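# Stack the on-edge magnet blocks flat in their own pile

## Task

Take every magnet block from the row whose blocks stand on edge, lay each one flat, and pile them on top of each other as one tidy stack on the bench that holds only those blocks; then open the grippers and pull the arms away.

## Robot and tools

Robot: two 6-joint arms with parallel grippers, named left_arm and right_arm. left_arm sits on the +y side, but the names say nothing about which side of a picture an arm appears on. Base roots in the scene frame: left_arm at (+0.025, +0.289, 0) m with quat_wxyz (+0.997, 0, 0, -0.077); right_arm at (+0.034, -0.372, 0) m with quat_wxyz (+0.999, 0, 0, +0.053). Scene frame: origin on the tabletop midway between the arms, +x out over the table, +z up.

Joint order in every row and every per-joint list of a result: shoulder (joint2), elbow (joint3), waist (joint1), wrist pitch (joint4), wrist yaw (joint5), wrist roll (joint6). Elbow and wrist pitch have flipped signs compared with the URDF, both in commands and readings; stated ranges use URDF signs. URDF ranges (rad): waist -2.618..3.054, shoulder 0.000..3.142, elbow 0.000..3.142 (so about -3.142..0 in your numbers), wrist pitch -1.571..1.571, wrist yaw -1.571..1.571, wrist roll -2.094..2.094. Real ends may differ by up to 0.036 rad.

A row is one flat list of 14 numbers, each in [-1, 1], covering both arms even when one is idle: left_arm's six joint values then its opening, then right_arm's six then its opening. Joint values are scaled offsets, not poses: 1.0 equals 1.202 rad for waist, 1.258 shoulder, 1.238 elbow, 2.073 wrist pitch, 2.022 wrist yaw and wrist roll. Opening is absolute: +1 fully open, -1 closed.

execute_actions(actions): a list of actions; each action is a list of up to 15 rows, one per 1/30 s control step, and a short action repeats its final row to fill 15 steps. Joint offsets are counted from the angles at the start of that action (for the first action, from the last reported angles), not from the previous row. An empty list just returns state and images. If any action would push a joint more than 0.036 rad beyond its range, it is rejected for both arms; a malformed action, or a first action failing this test, rejects the whole call. A joint driven against its real end stops there and the result may say "joint sent to its limit"; no such line does not prove there is room left.

move(target, speed, blocking): target is one 14-number row; its joint offsets are measured from the Joint positions in the most recent result that printed them. Openings are sent immediately. All joints interpolate together, so the hand traces a curve and ignores obstacles and the other arm. speed is the peak rate in rad/s of the joint with the longest way to go, 0.01 to 2, default 0.5; paths last 0.5 to 10 s. Faster moves and targets set deeper past a contact hit and press harder. The result adds a move: line with the ending (done, off_target, moving, held, fault), limits=held or limits=none, and each arm's joint farthest from target. With blocking=false you get a reply after 0.5 s; until a result shows the move ended, further moves and execute_actions are refused, so call wait or stop first. To keep pressing as before, send offsets taking Joint positions to Joint targets.

wait(seconds): 0 to 10 s, arms keep their last command; returns early if a running move ends. stop(): brakes a running move; fingers continue. zoom_image(camera, region): enlarges [x0, y0, x1, y1] pixels (at most 504x504, origin top-left) of a camera's latest image. Cameras: cam_head_left, cam_head_right, cam_high, cam_low (504x504), cam_left_wrist, cam_right_wrist (616x616). read_manual(section) only gives licence text. finished_scene(scene) ends the current scene, whose number you pass; irreversible, call it only once the stack is done, released and the arms are clear.

Results: the state line gives each gripper's end_effector_position (m) and end_effector_quat_wxyz in the scene frame; this point lies between the finger pads about 1 cm behind the tips, and may be off, more so at long reach. Fingers point along gripper +z and close along y. Joint positions and Joint velocities list the six joints (rad, rad/s) then finger gap (m; 0.094 when fully open). Joint targets shows what the joints are currently driven toward. grip_measured is the opening on the command scale, possibly off by about 1 mm. "joint command not followed" means a clearance check altered some joint targets. Torque readings have offsets and noise. MOTOR HOT appears from 75 °C; 90 °C stops that arm for 10 s; 100 °C makes the arm go limp and fall; these show as OVER-TEMPERATURE FAULT.

Motion limits: each step the joint target stays within 0.202 rad (waist), 0.258 (shoulder), 0.238 (elbow), 0.573 (wrist pitch), 0.522 (yaw, roll) of the measured angle, and targets that would move the hand over 70 mm are scaled back, so big moves need several actions; finish unfinished motion with a new command. Zero offsets can let an arm sag; first command the wanted angles, then zeros, adding more where a joint still falls short.

Gripping: to hold, command an opening about 0.03 below grip_measured; less grips more lightly. Pads give roughly 50-62 N, less on thin parts, and can spike on first contact. Expect occasional tugs on held parts or pushes on loose ones.

Avoid: dropping blocks, knocking anything off the table (fails the job), slamming or shoving hard, and letting the arms collide or press on each other. The wrist camera mount adds bulk near the gripper.

Each tool is called after ">>>" by a JSON object that holds its "method" and its "body", one argument or row to a line.

## Session

>>> {"method": "execute_actions", "body": {
  "actions": []
}}

Scene clock: 0.00 s.
left_arm: end_effector_position=(+0.4918, +0.1728, +0.1471) grip_measured=+1.000 end_effector_quat_wxyz=(+0.103, +0.811, +0.570, +0.081) | right_arm: end_effector_position=(+0.3457, +0.1217, +0.1692) grip_measured=+1.000 end_effector_quat_wxyz=(+0.325, -0.052, +0.923, +0.200)
Joint names: [shoulder, elbow, waist, wrist pitch, wrist yaw, wrist roll]
Joint positions: left_arm=[ 2.172 -2.135 -0.086  1.27   0.013  1.675  0.094] | right_arm=[ 2.187 -2.004  1.003  0.671  0.345  0.867  0.094]
Joint velocities: left_arm=[-0.002  0.002 -0.012  0.007 -0.051  0.051  0.   ] | right_arm=[ 0.007  0.027 -0.027 -0.037  0.051  0.037  0.   ]
Joint torques (N m, as the arm reports them, + toward a larger Joint positions number): no reading
Joint targets: left_arm=[2.167 -2.139 -0.086 1.279 0.017 1.674] | right_arm=[2.171 -2.016 1.003 0.670 0.352 0.866]

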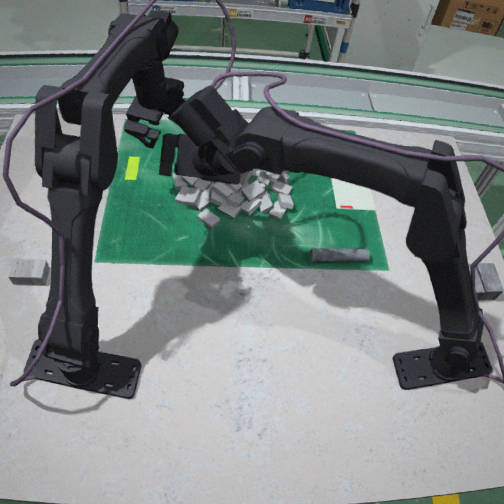

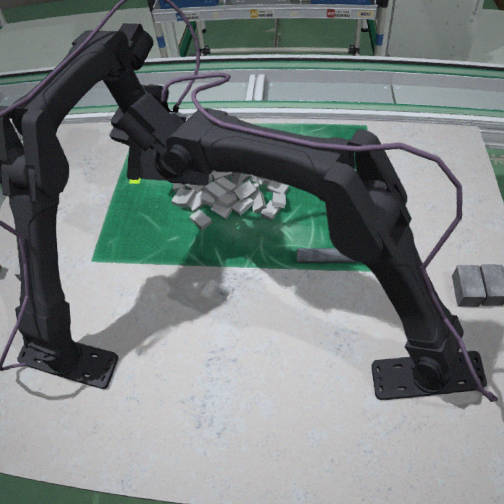

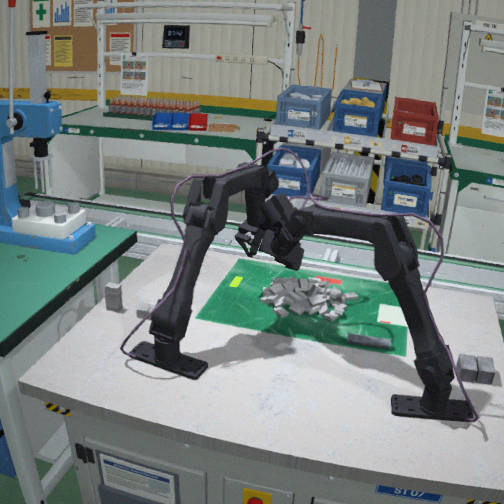

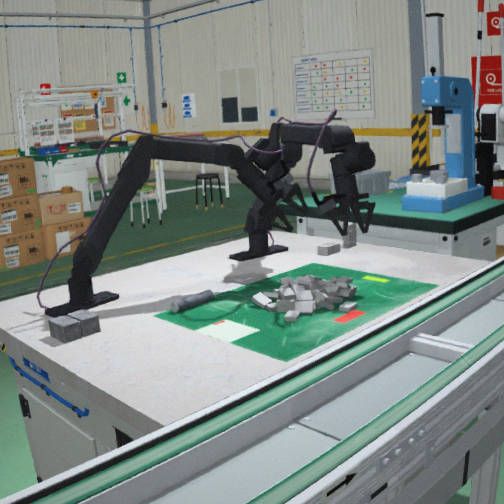

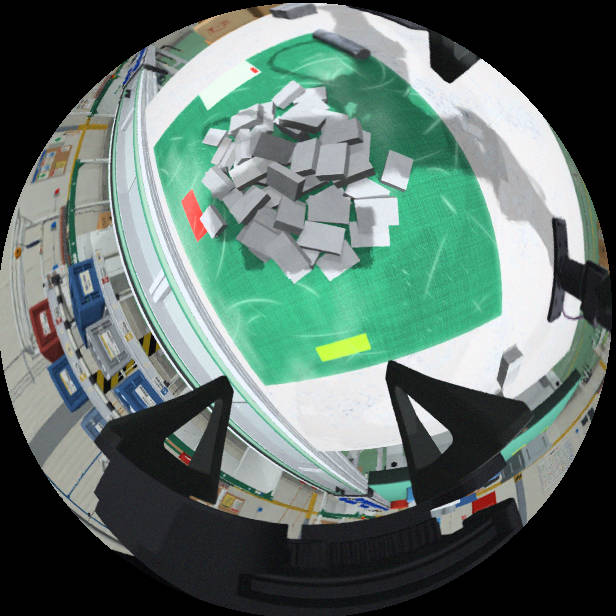

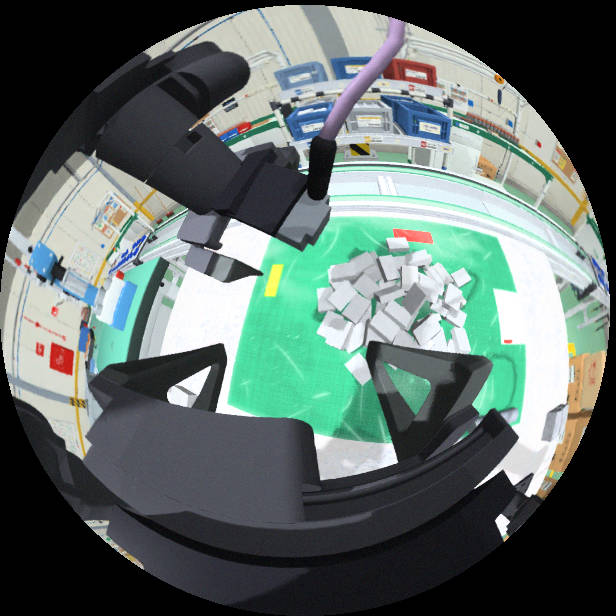

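>>> {"method": "zoom_image", "body": {
  "camera": "cam_high",
  "region": [60, 260, 220, 380]
}}

>>> {"method": "zoom_image", "body": {
  "camera": "cam_low",
  "region": [20, 280, 140, 370]
}}

>>> {"method": "zoom_image", "body": {
  "camera": "cam_head_right",
  "region": [404, 240, 504, 340]
}}

>>> {"method": "zoom_image", "body": {
  "camera": "cam_head_left",
  "region": [0, 200, 120, 320]
}}

Region (60, 260, 220, 380) of cam_high's 504x504 image, scaled by 3.150, with more detail than that image has; it fills the top 378 rows of this view, and the rest is white.

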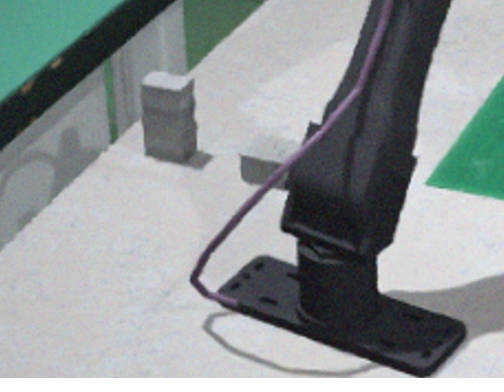

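Region (20, 280, 140, 370) of cam_low's 504x504 image, scaled by 4.200, with more detail than that image has; it fills the top 378 rows of this view, and the rest is white.

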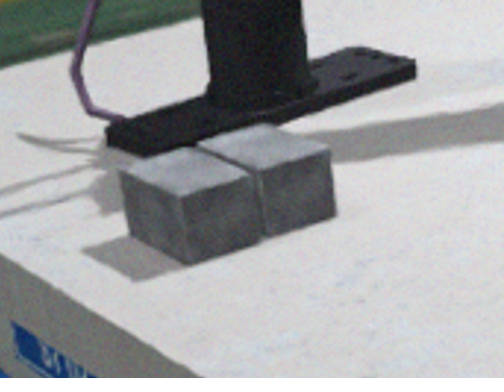

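Region (404, 240, 504, 340) of cam_head_right's 504x504 image, scaled by 5.040, with more detail than that image has.

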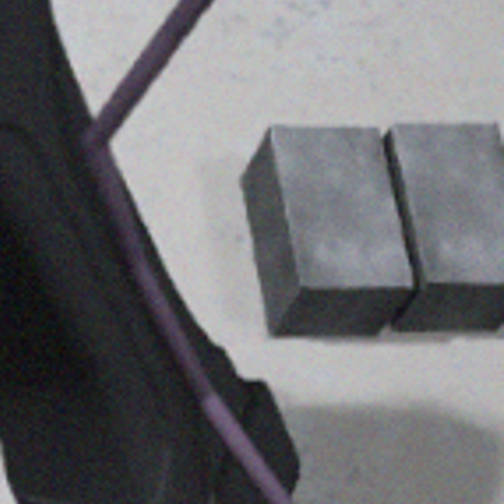

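Region (0, 200, 120, 320) of cam_head_left's 504x504 image, scaled by 4.200, with more detail than that image has.

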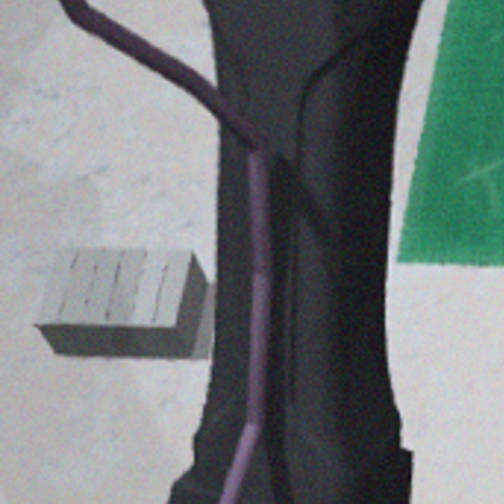

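>>> {"method": "move", "body": {
  "target": [-0.05,0,0.45,0,0,0,1,0,0,0,0,0,0,1],
  "speed": 0.8
}}

>>> {"method": "move", "body": {
  "target": [-0.505,0.67,0.298,0.062,0,-1.0,1,-0.5,0.4,-0.75,0,0,0,1],
  "speed": 1.5
}}

Scene clock: 36.53 s.
left_arm: end_effector_position=(+0.4818, +0.4340, +0.1678) grip_measured=+1.000 end_effector_quat_wxyz=(+0.086, +0.624, +0.766, +0.127) | right_arm: end_effector_position=(+0.3457, +0.1217, +0.1692) grip_measured=+1.000 end_effector_quat_wxyz=(+0.325, -0.052, +0.923, +0.200)
Joint names: [shoulder, elbow, waist, wrist pitch, wrist yaw, wrist roll]
Joint positions: left_arm=[ 2.127 -2.135  0.462  1.27   0.006  1.675  0.094] | right_arm=[ 2.187 -2.004  1.003  0.671  0.345  0.867  0.094]
Joint velocities: left_arm=[ 0.012 -0.002 -0.007 -0.037 -0.007 -0.007  0.   ] | right_arm=[ 0.007 -0.007 -0.007 -0.037  0.022 -0.066  0.   ]
Joint torques (N m, as the arm reports them, + toward a larger Joint positions number): left_arm=[-13.36  -6.04  -0.6   -0.92   0.09   0.01] | right_arm=[-12.09  -7.55   0.02  -1.64   0.14   0.02]
Joint targets: left_arm=[2.109 -2.135 0.455 1.270 0.013 1.675] | right_arm=[2.187 -2.004 1.003 0.671 0.345 0.867]
move: done; limits=none; left_arm: farthest joint: the shoulder, 0.018 radians from its target (0.063 radians at the start); right_arm: farthest joint: the waist, 0.000 radians from its target (0.000 radians at the start)

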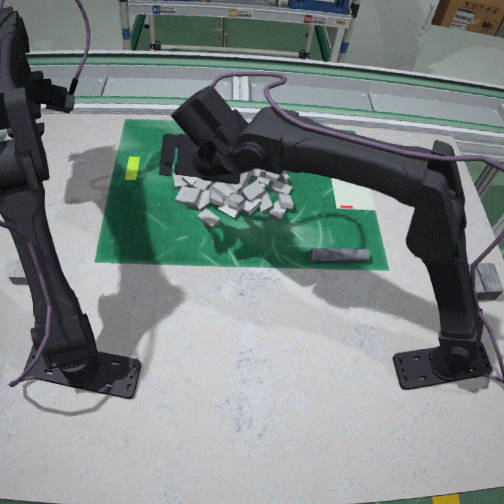

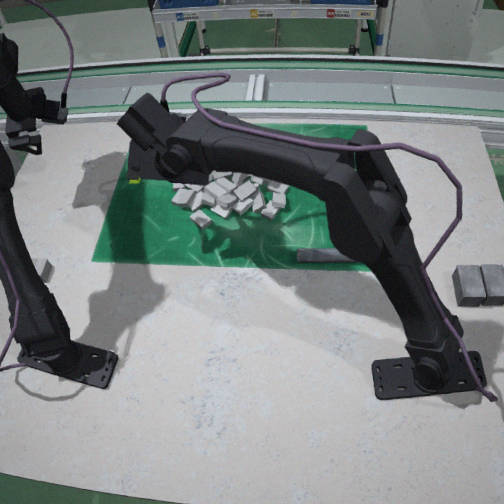

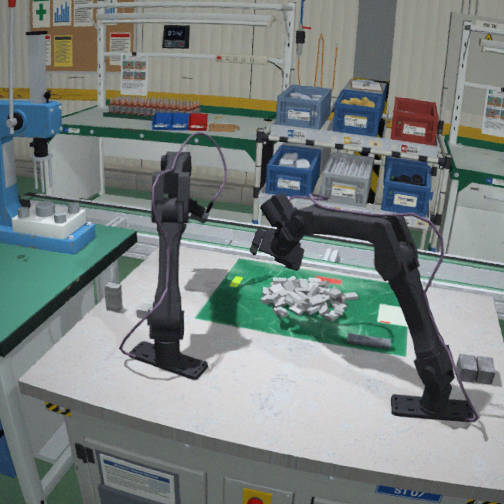

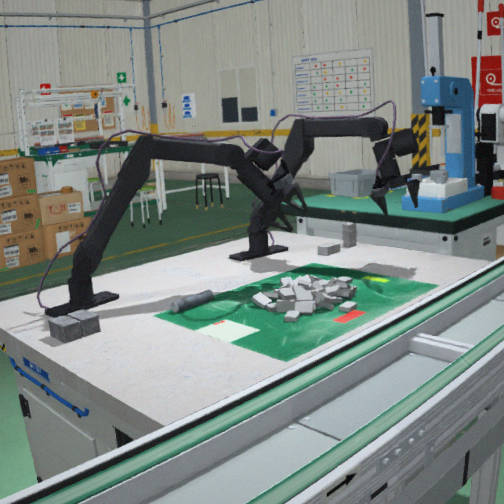

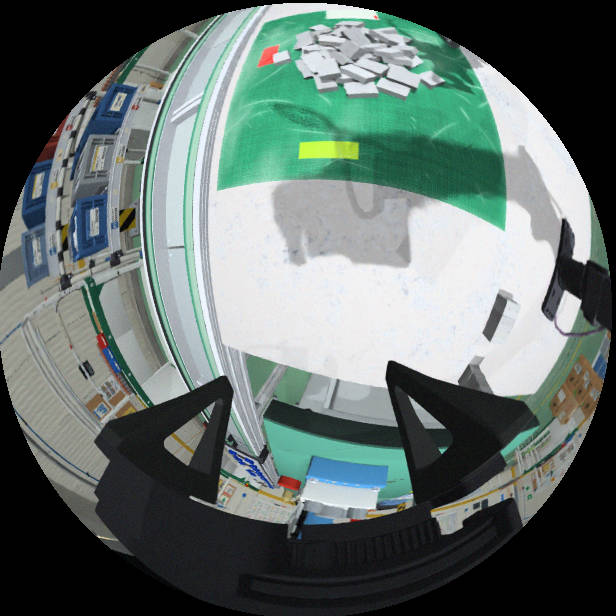

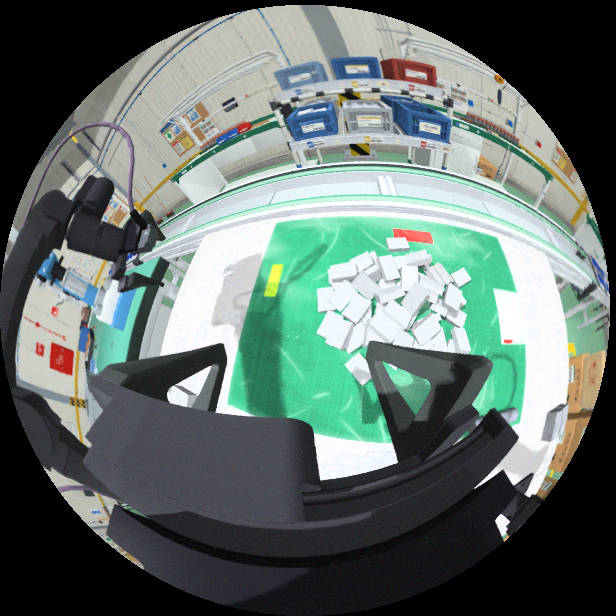

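Scene clock: 38.97 s.
left_arm: end_effector_position=(+0.2263, +0.4441, +0.1451) grip_measured=+1.000 end_effector_quat_wxyz=(-0.004, -0.479, +0.878, -0.003) | right_arm: end_effector_position=(+0.4838, -0.3349, +0.2657) grip_measured=+1.000 end_effector_quat_wxyz=(+0.422, +0.355, +0.831, +0.072)
Joint names: [shoulder, elbow, waist, wrist pitch, wrist yaw, wrist roll]
Joint positions: left_arm=[ 1.512 -1.317  0.812  1.384  0.005 -0.341  0.094] | right_arm=[ 1.581 -1.513  0.105  0.67   0.34   0.867  0.094]
Joint velocities: left_arm=[ 0.002 -0.002  0.007  0.081 -0.037 -0.007  0.   ] | right_arm=[ 0.012 -0.002  0.007  0.007 -0.037 -0.007  0.   ]
Joint torques (N m, as the arm reports them, + toward a larger Joint positions number): left_arm=[-7.18 -4.84  0.72 -0.09  0.   -0.05] | right_arm=[-8.75 -7.16 -0.28 -1.79  0.19  0.02]
Joint targets: left_arm=[1.492 -1.305 0.821 1.399 0.005 -0.347] | right_arm=[1.558 -1.509 0.101 0.671 0.346 0.867]
move: off_target (left_arm, right_arm); limits=none; left_arm: farthest joint: the shoulder, 0.021 radians from its target (0.635 radians at the start); right_arm: farthest joint: the shoulder, 0.023 radians from its target (0.629 radians at the start)

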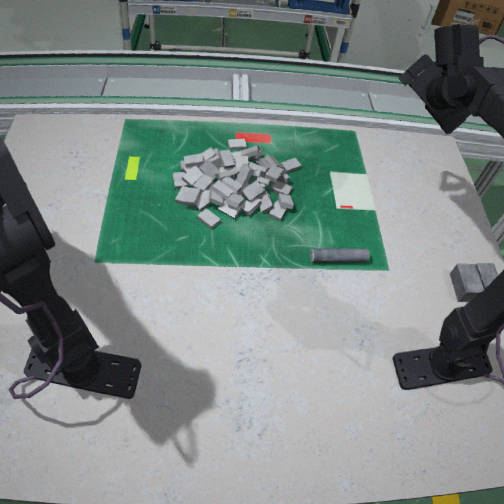

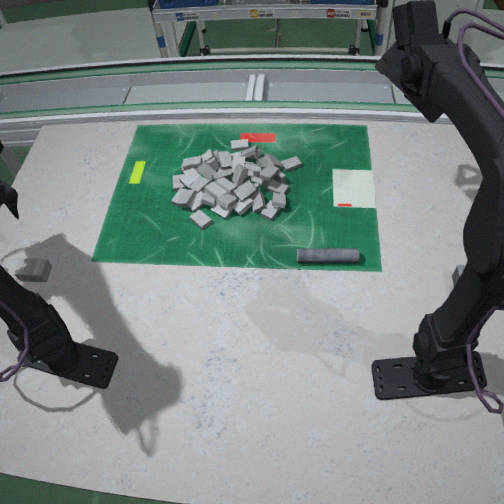

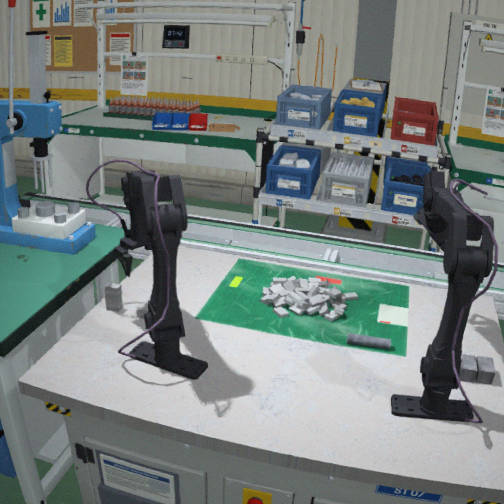

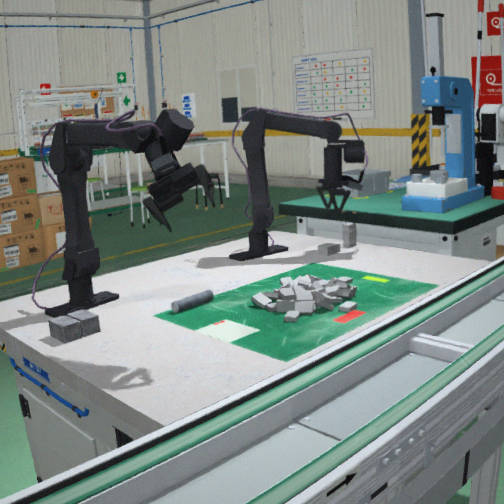

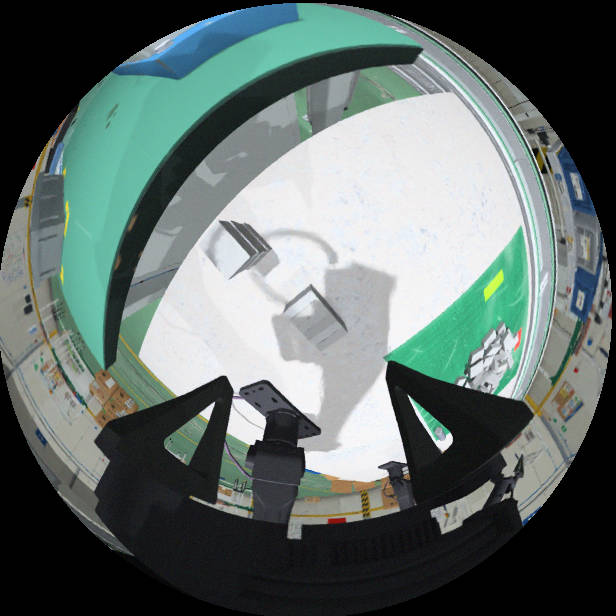

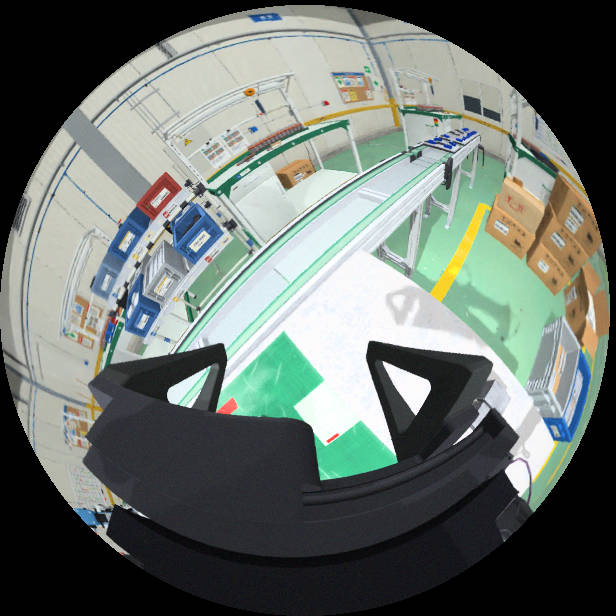

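>>> {"method": "move", "body": {
  "target": [-0.057,0.222,-0.05,-0.107,0,-0.312,1,0,0,0,0,0,0,1],
  "speed": 0.8
}}

Scene clock: 49.20 s.
left_arm: end_effector_position=(+0.2188, +0.4232, +0.0901) grip_measured=+1.000 end_effector_quat_wxyz=(+0.008, +0.708, -0.706, +0.001) | right_arm: end_effector_position=(+0.4838, -0.3349, +0.2657) grip_measured=+1.000 end_effector_quat_wxyz=(+0.422, +0.355, +0.831, +0.072)
Joint names: [shoulder, elbow, waist, wrist pitch, wrist yaw, wrist roll]
Joint positions: left_arm=[ 1.463 -1.053  0.761  1.177  0.005 -0.966  0.094] | right_arm=[ 1.581 -1.513  0.105  0.67   0.34   0.867  0.094]
Joint velocities: left_arm=[-0.007  0.007  0.002 -0.051  0.007 -0.007  0.   ] | right_arm=[-0.007 -0.012 -0.002 -0.007 -0.066 -0.022  0.   ]
Joint torques (N m, as the arm reports them, + toward a larger Joint positions number): left_arm=[-6.73 -4.9  -0.76 -0.41  0.02 -0.06] | right_arm=[-6.79 -7.53  0.01 -1.79  0.13  0.03]
Joint targets: left_arm=[1.441 -1.042 0.751 1.162 0.005 -0.972] | right_arm=[1.581 -1.513 0.105 0.670 0.340 0.867]
move: off_target (left_arm); limits=none; left_arm: farthest joint: the shoulder, 0.022 radians from its target (0.072 radians at the start); right_arm: farthest joint: the waist, 0.000 radians from its target (0.000 radians at the start)

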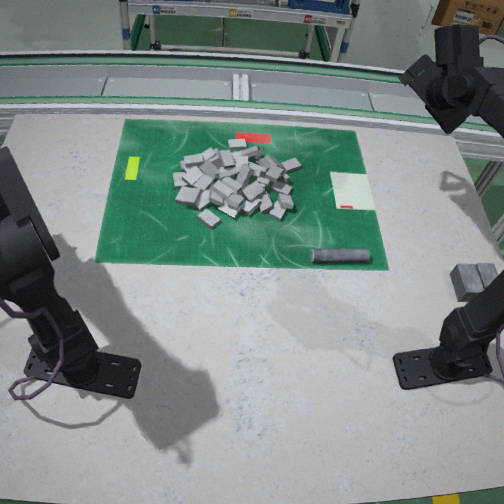

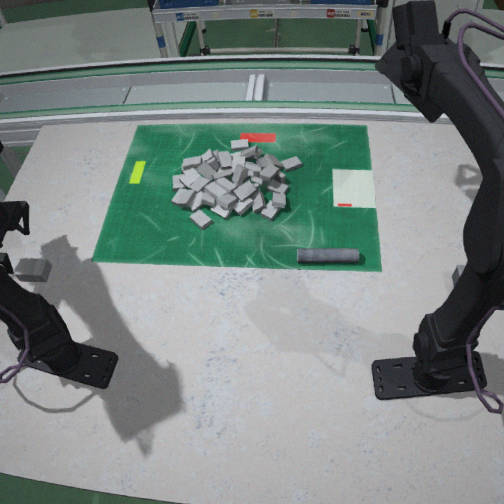

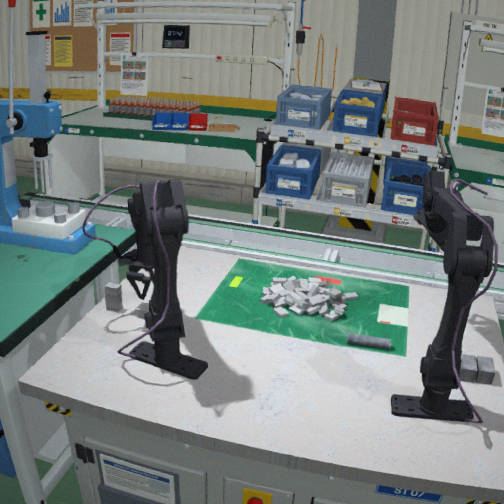

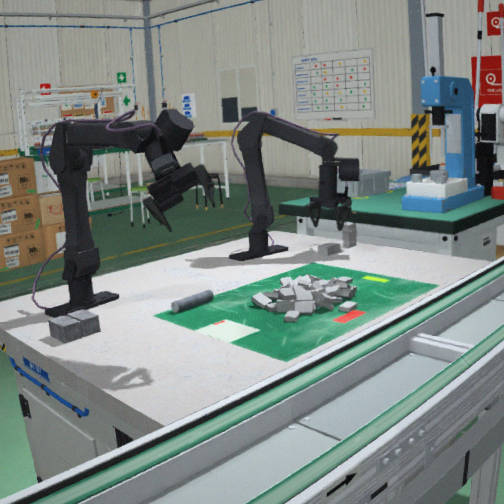

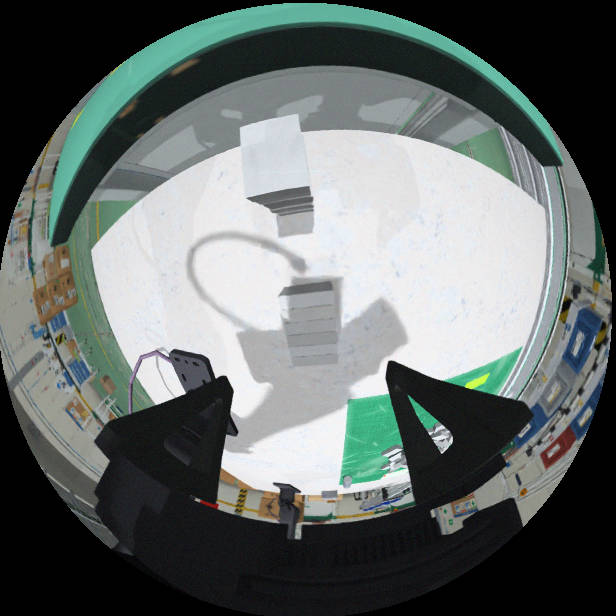

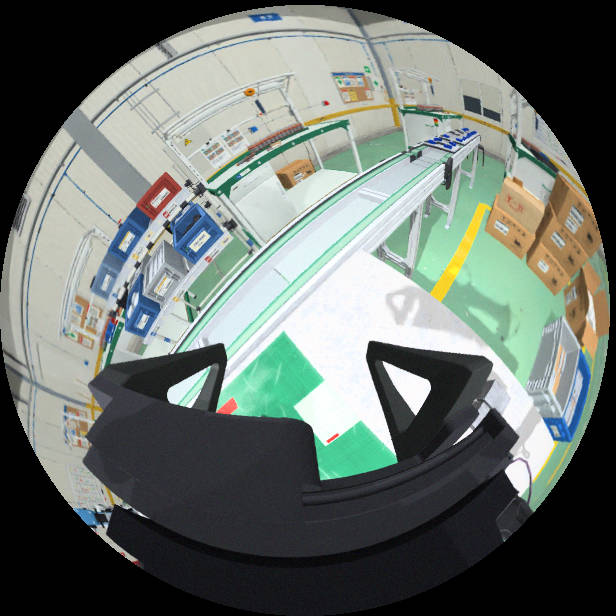

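>>> {"method": "move", "body": {
  "target": [0.022,0.128,-0.006,-0.105,0,0,1,0,0,0,0,0,0,1],
  "speed": 0.4
}}

Scene clock: 57.03 s.
left_arm: end_effector_position=(+0.2212, +0.4249, +0.0494) grip_measured=+1.000 end_effector_quat_wxyz=(-0.008, +0.708, -0.706, +0.004) | right_arm: end_effector_position=(+0.4838, -0.3349, +0.2657) grip_measured=+1.000 end_effector_quat_wxyz=(+0.422, +0.355, +0.831, +0.072)
Joint names: [shoulder, elbow, waist, wrist pitch, wrist yaw, wrist roll]
Joint positions: left_arm=[ 1.482 -0.904  0.761  0.975  0.005 -0.966  0.094] | right_arm=[ 1.581 -1.513  0.105  0.67   0.34   0.867  0.094]
Joint velocities: left_arm=[-0.002 -0.012 -0.002  0.051 -0.037 -0.051  0.   ] | right_arm=[-0.007  0.012 -0.002  0.125  0.051 -0.007  0.   ]
Joint torques (N m, as the arm reports them, + toward a larger Joint positions number): left_arm=[-4.42 -4.91 -0.61 -0.47  0.    0.01] | right_arm=[-6.83 -7.56 -0.03 -1.79  0.12  0.02]
Joint targets: left_arm=[1.490 -0.894 0.754 0.959 0.005 -0.966] | right_arm=[1.581 -1.513 0.105 0.670 0.340 0.867]
move: done; limits=none; left_arm: farthest joint: the wrist pitch, 0.015 radians from its target (0.217 radians at the start); right_arm: farthest joint: the waist, 0.000 radians from its target (0.000 radians at the start)

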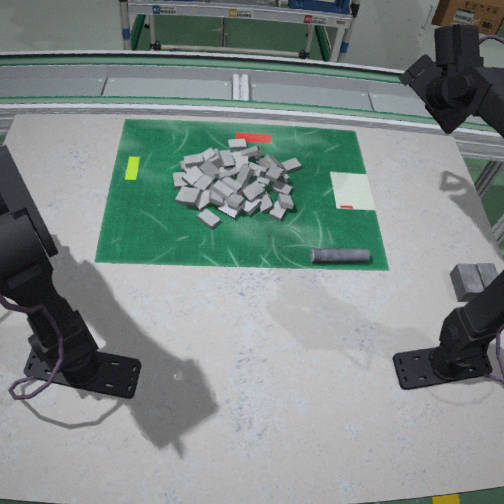

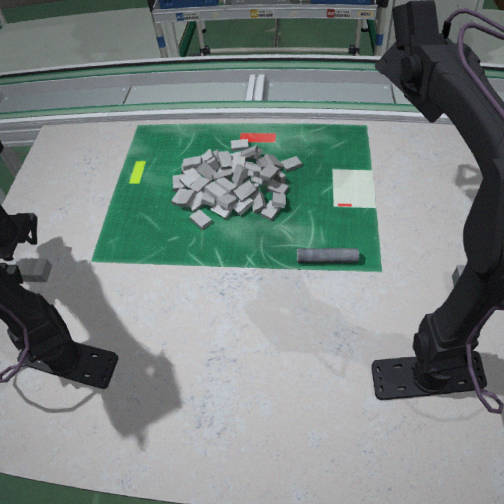

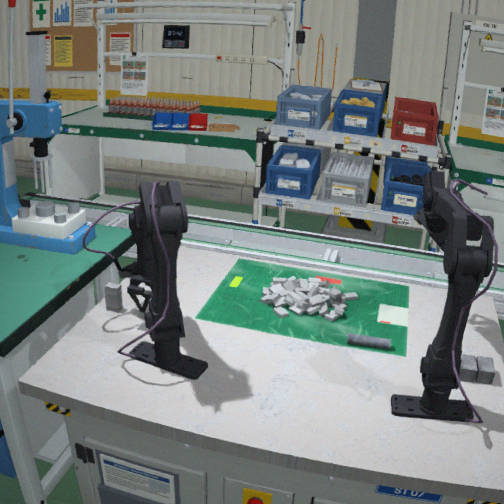

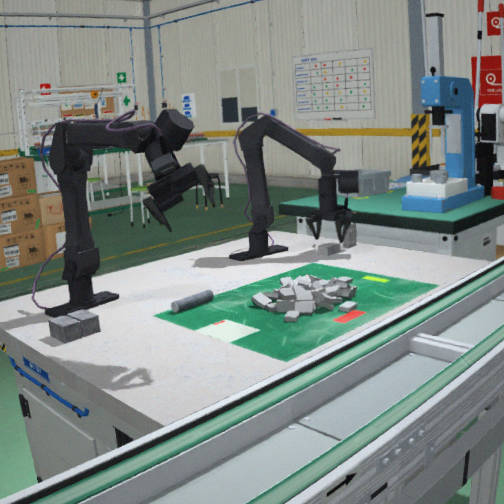

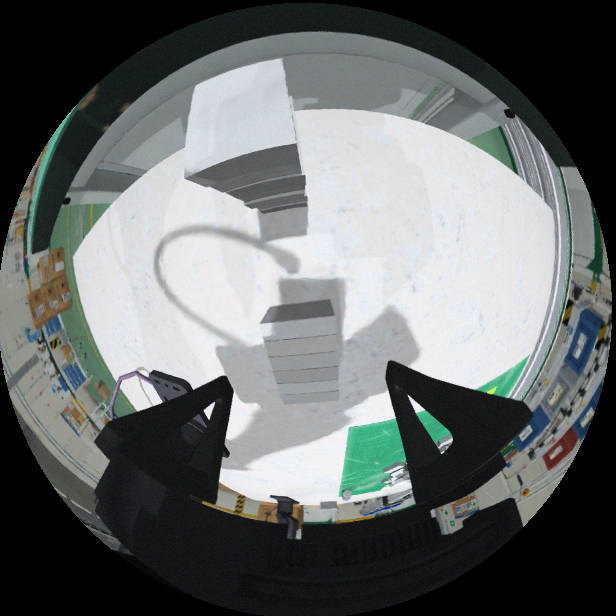

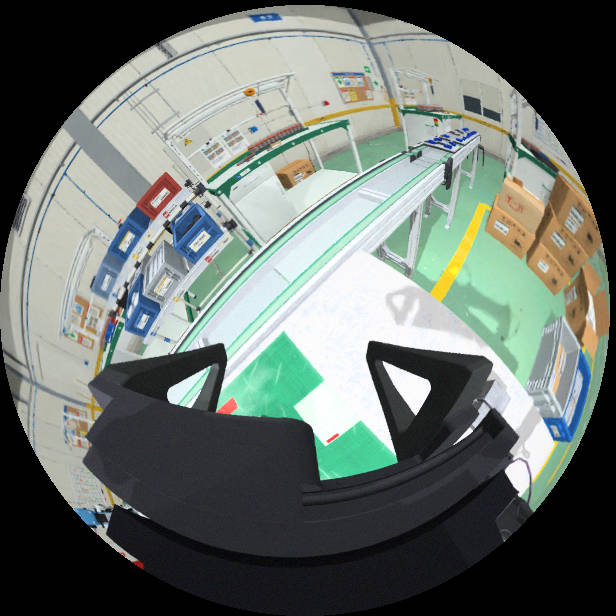

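>>> {"method": "move", "body": {
  "target": [0.058,0.058,0.012,-0.062,0,-0.04,0.5,0,0,0,0,0,0,1],
  "speed": 0.2
}}

>>> {"method": "move", "body": {
  "target": [0,0,0,0,0,0,-0.3,0,0,0,0,0,0,1]
}}

Scene clock: 71.17 s.
left_arm: end_effector_position=(+0.2221, +0.4270, +0.0217) grip_measured=+0.502 end_effector_quat_wxyz=(-0.003, +0.736, -0.677, +0.003) | right_arm: end_effector_position=(+0.4838, -0.3349, +0.2657) grip_measured=+1.000 end_effector_quat_wxyz=(+0.422, +0.355, +0.831, +0.072)
Joint names: [shoulder, elbow, waist, wrist pitch, wrist yaw, wrist roll]
Joint positions: left_arm=[ 1.545 -0.843  0.766  0.861  0.005 -1.041  0.071] | right_arm=[ 1.581 -1.513  0.105  0.67   0.34   0.867  0.094]
Joint velocities: left_arm=[ 0.007  0.002  0.007 -0.007 -0.037 -0.051  0.001] | right_arm=[-0.002  0.002 -0.012 -0.007  0.037  0.022  0.   ]
Joint torques (N m, as the arm reports them, + toward a larger Joint positions number): left_arm=[-4.62 -4.53  0.8  -0.46  0.   -0.05] | right_arm=[-6.77 -7.56  0.01 -1.8   0.12  0.04]
Joint targets: left_arm=[1.555 -0.832 0.776 0.846 0.005 -1.047] | right_arm=[1.581 -1.513 0.105 0.670 0.340 0.867]
move: done; limits=none; left_arm: farthest joint: the wrist pitch, 0.014 radians from its target (0.128 radians at the start); right_arm: farthest joint: the waist, 0.000 radians from its target (0.000 radians at the start)

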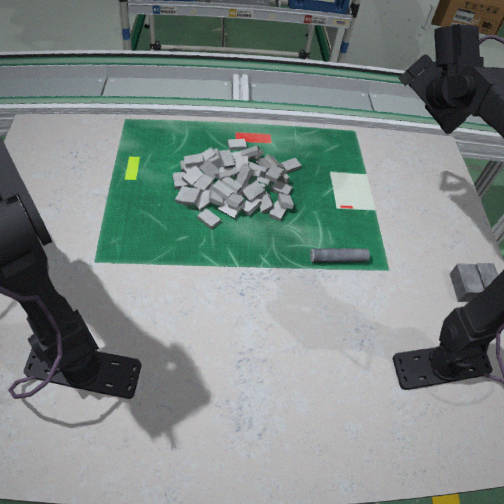

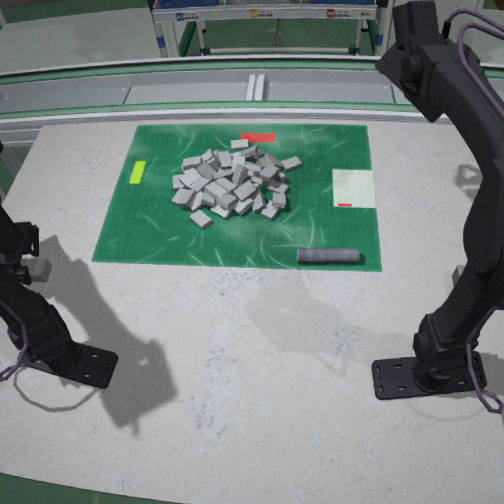

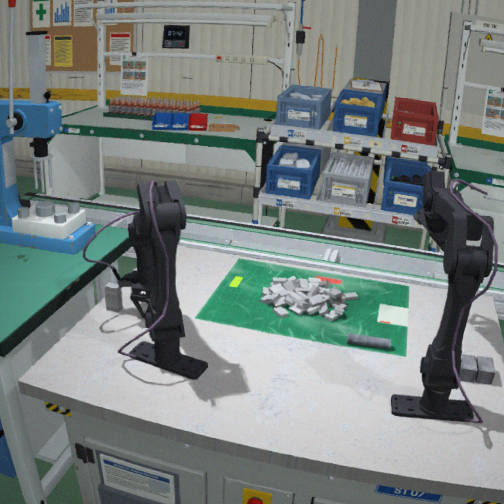

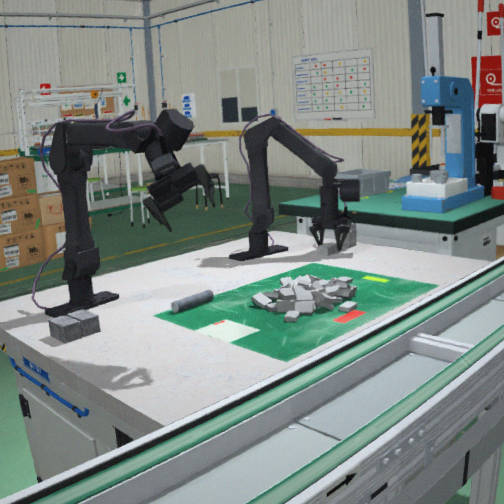

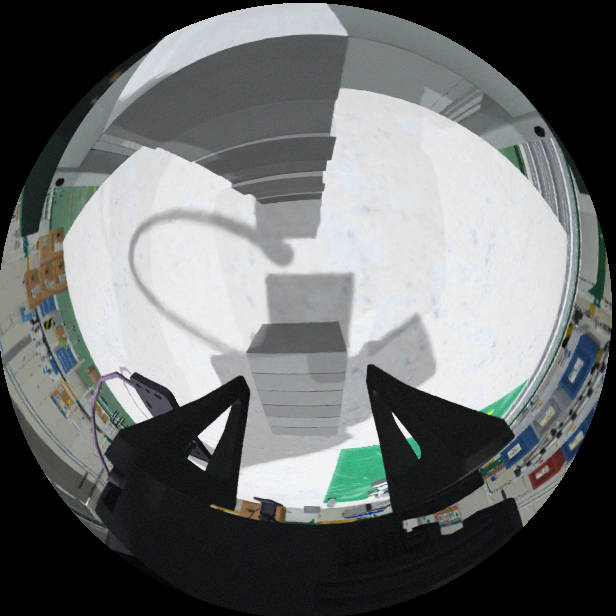

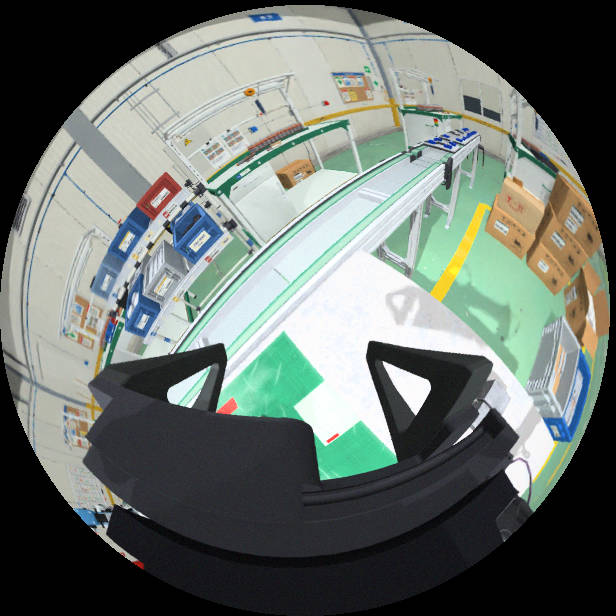

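Scene clock: 71.67 s.
left_arm: end_effector_position=(+0.2218, +0.4269, +0.0217) grip_measured=-0.134 end_effector_quat_wxyz=(-0.003, +0.736, -0.677, +0.003) | right_arm: end_effector_position=(+0.4838, -0.3349, +0.2657) grip_measured=+1.000 end_effector_quat_wxyz=(+0.422, +0.355, +0.831, +0.072)
Joint names: [shoulder, elbow, waist, wrist pitch, wrist yaw, wrist roll]
Joint positions: left_arm=[ 1.545 -0.843  0.766  0.862  0.004 -1.041  0.041] | right_arm=[ 1.581 -1.513  0.105  0.67   0.34   0.867  0.094]
Joint velocities: left_arm=[ 0.012  0.017 -0.007  0.007 -0.022 -0.022 -0.001] | right_arm=[ 0.002  0.002  0.017  0.139  0.022 -0.007  0.   ]
Joint torques (N m, as the arm reports them, + toward a larger Joint positions number): left_arm=[-5.39 -5.28  0.01 -0.31  0.    0.  ] | right_arm=[-6.9  -7.58  0.05 -1.8   0.14  0.02]
Joint targets: left_arm=[1.545 -0.843 0.766 0.861 0.005 -1.041] | right_arm=[1.581 -1.513 0.105 0.670 0.340 0.867]
move: done; limits=none; left_arm: farthest joint: the wrist pitch, 0.001 radians from its target (0.000 radians at the start); right_arm: farthest joint: the waist, 0.000 radians from its target (0.000 radians at the start)

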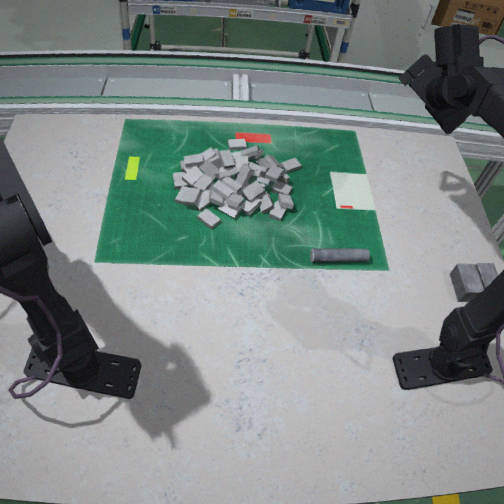

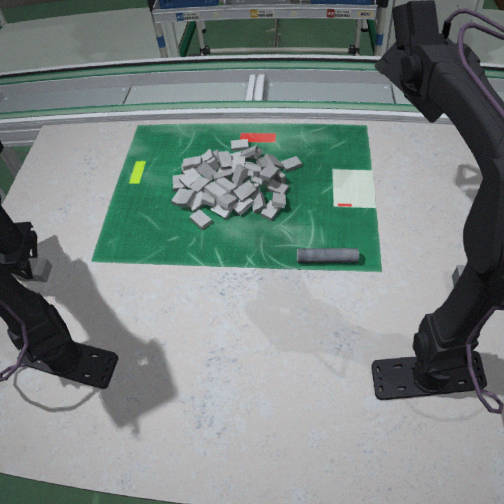

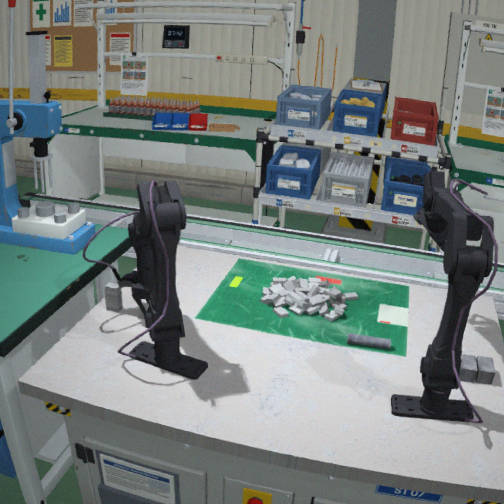

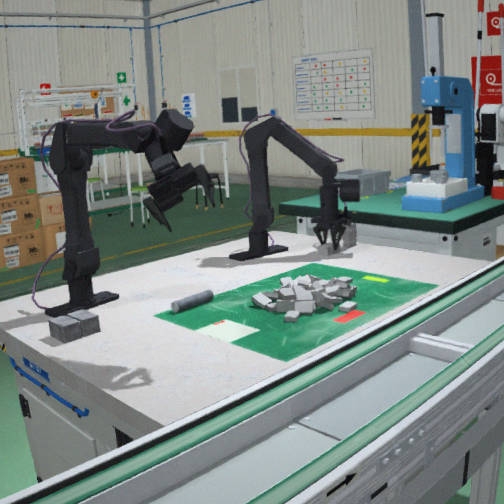

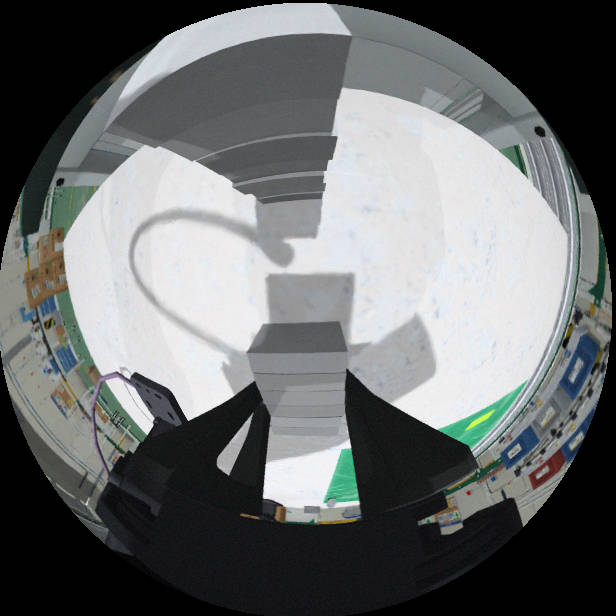

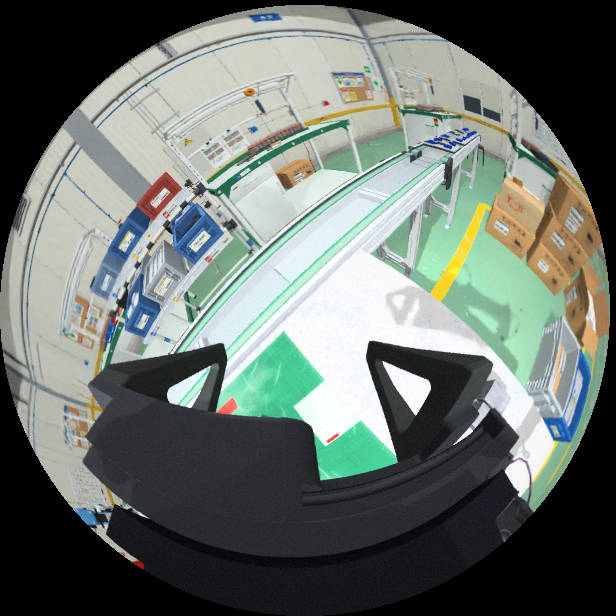

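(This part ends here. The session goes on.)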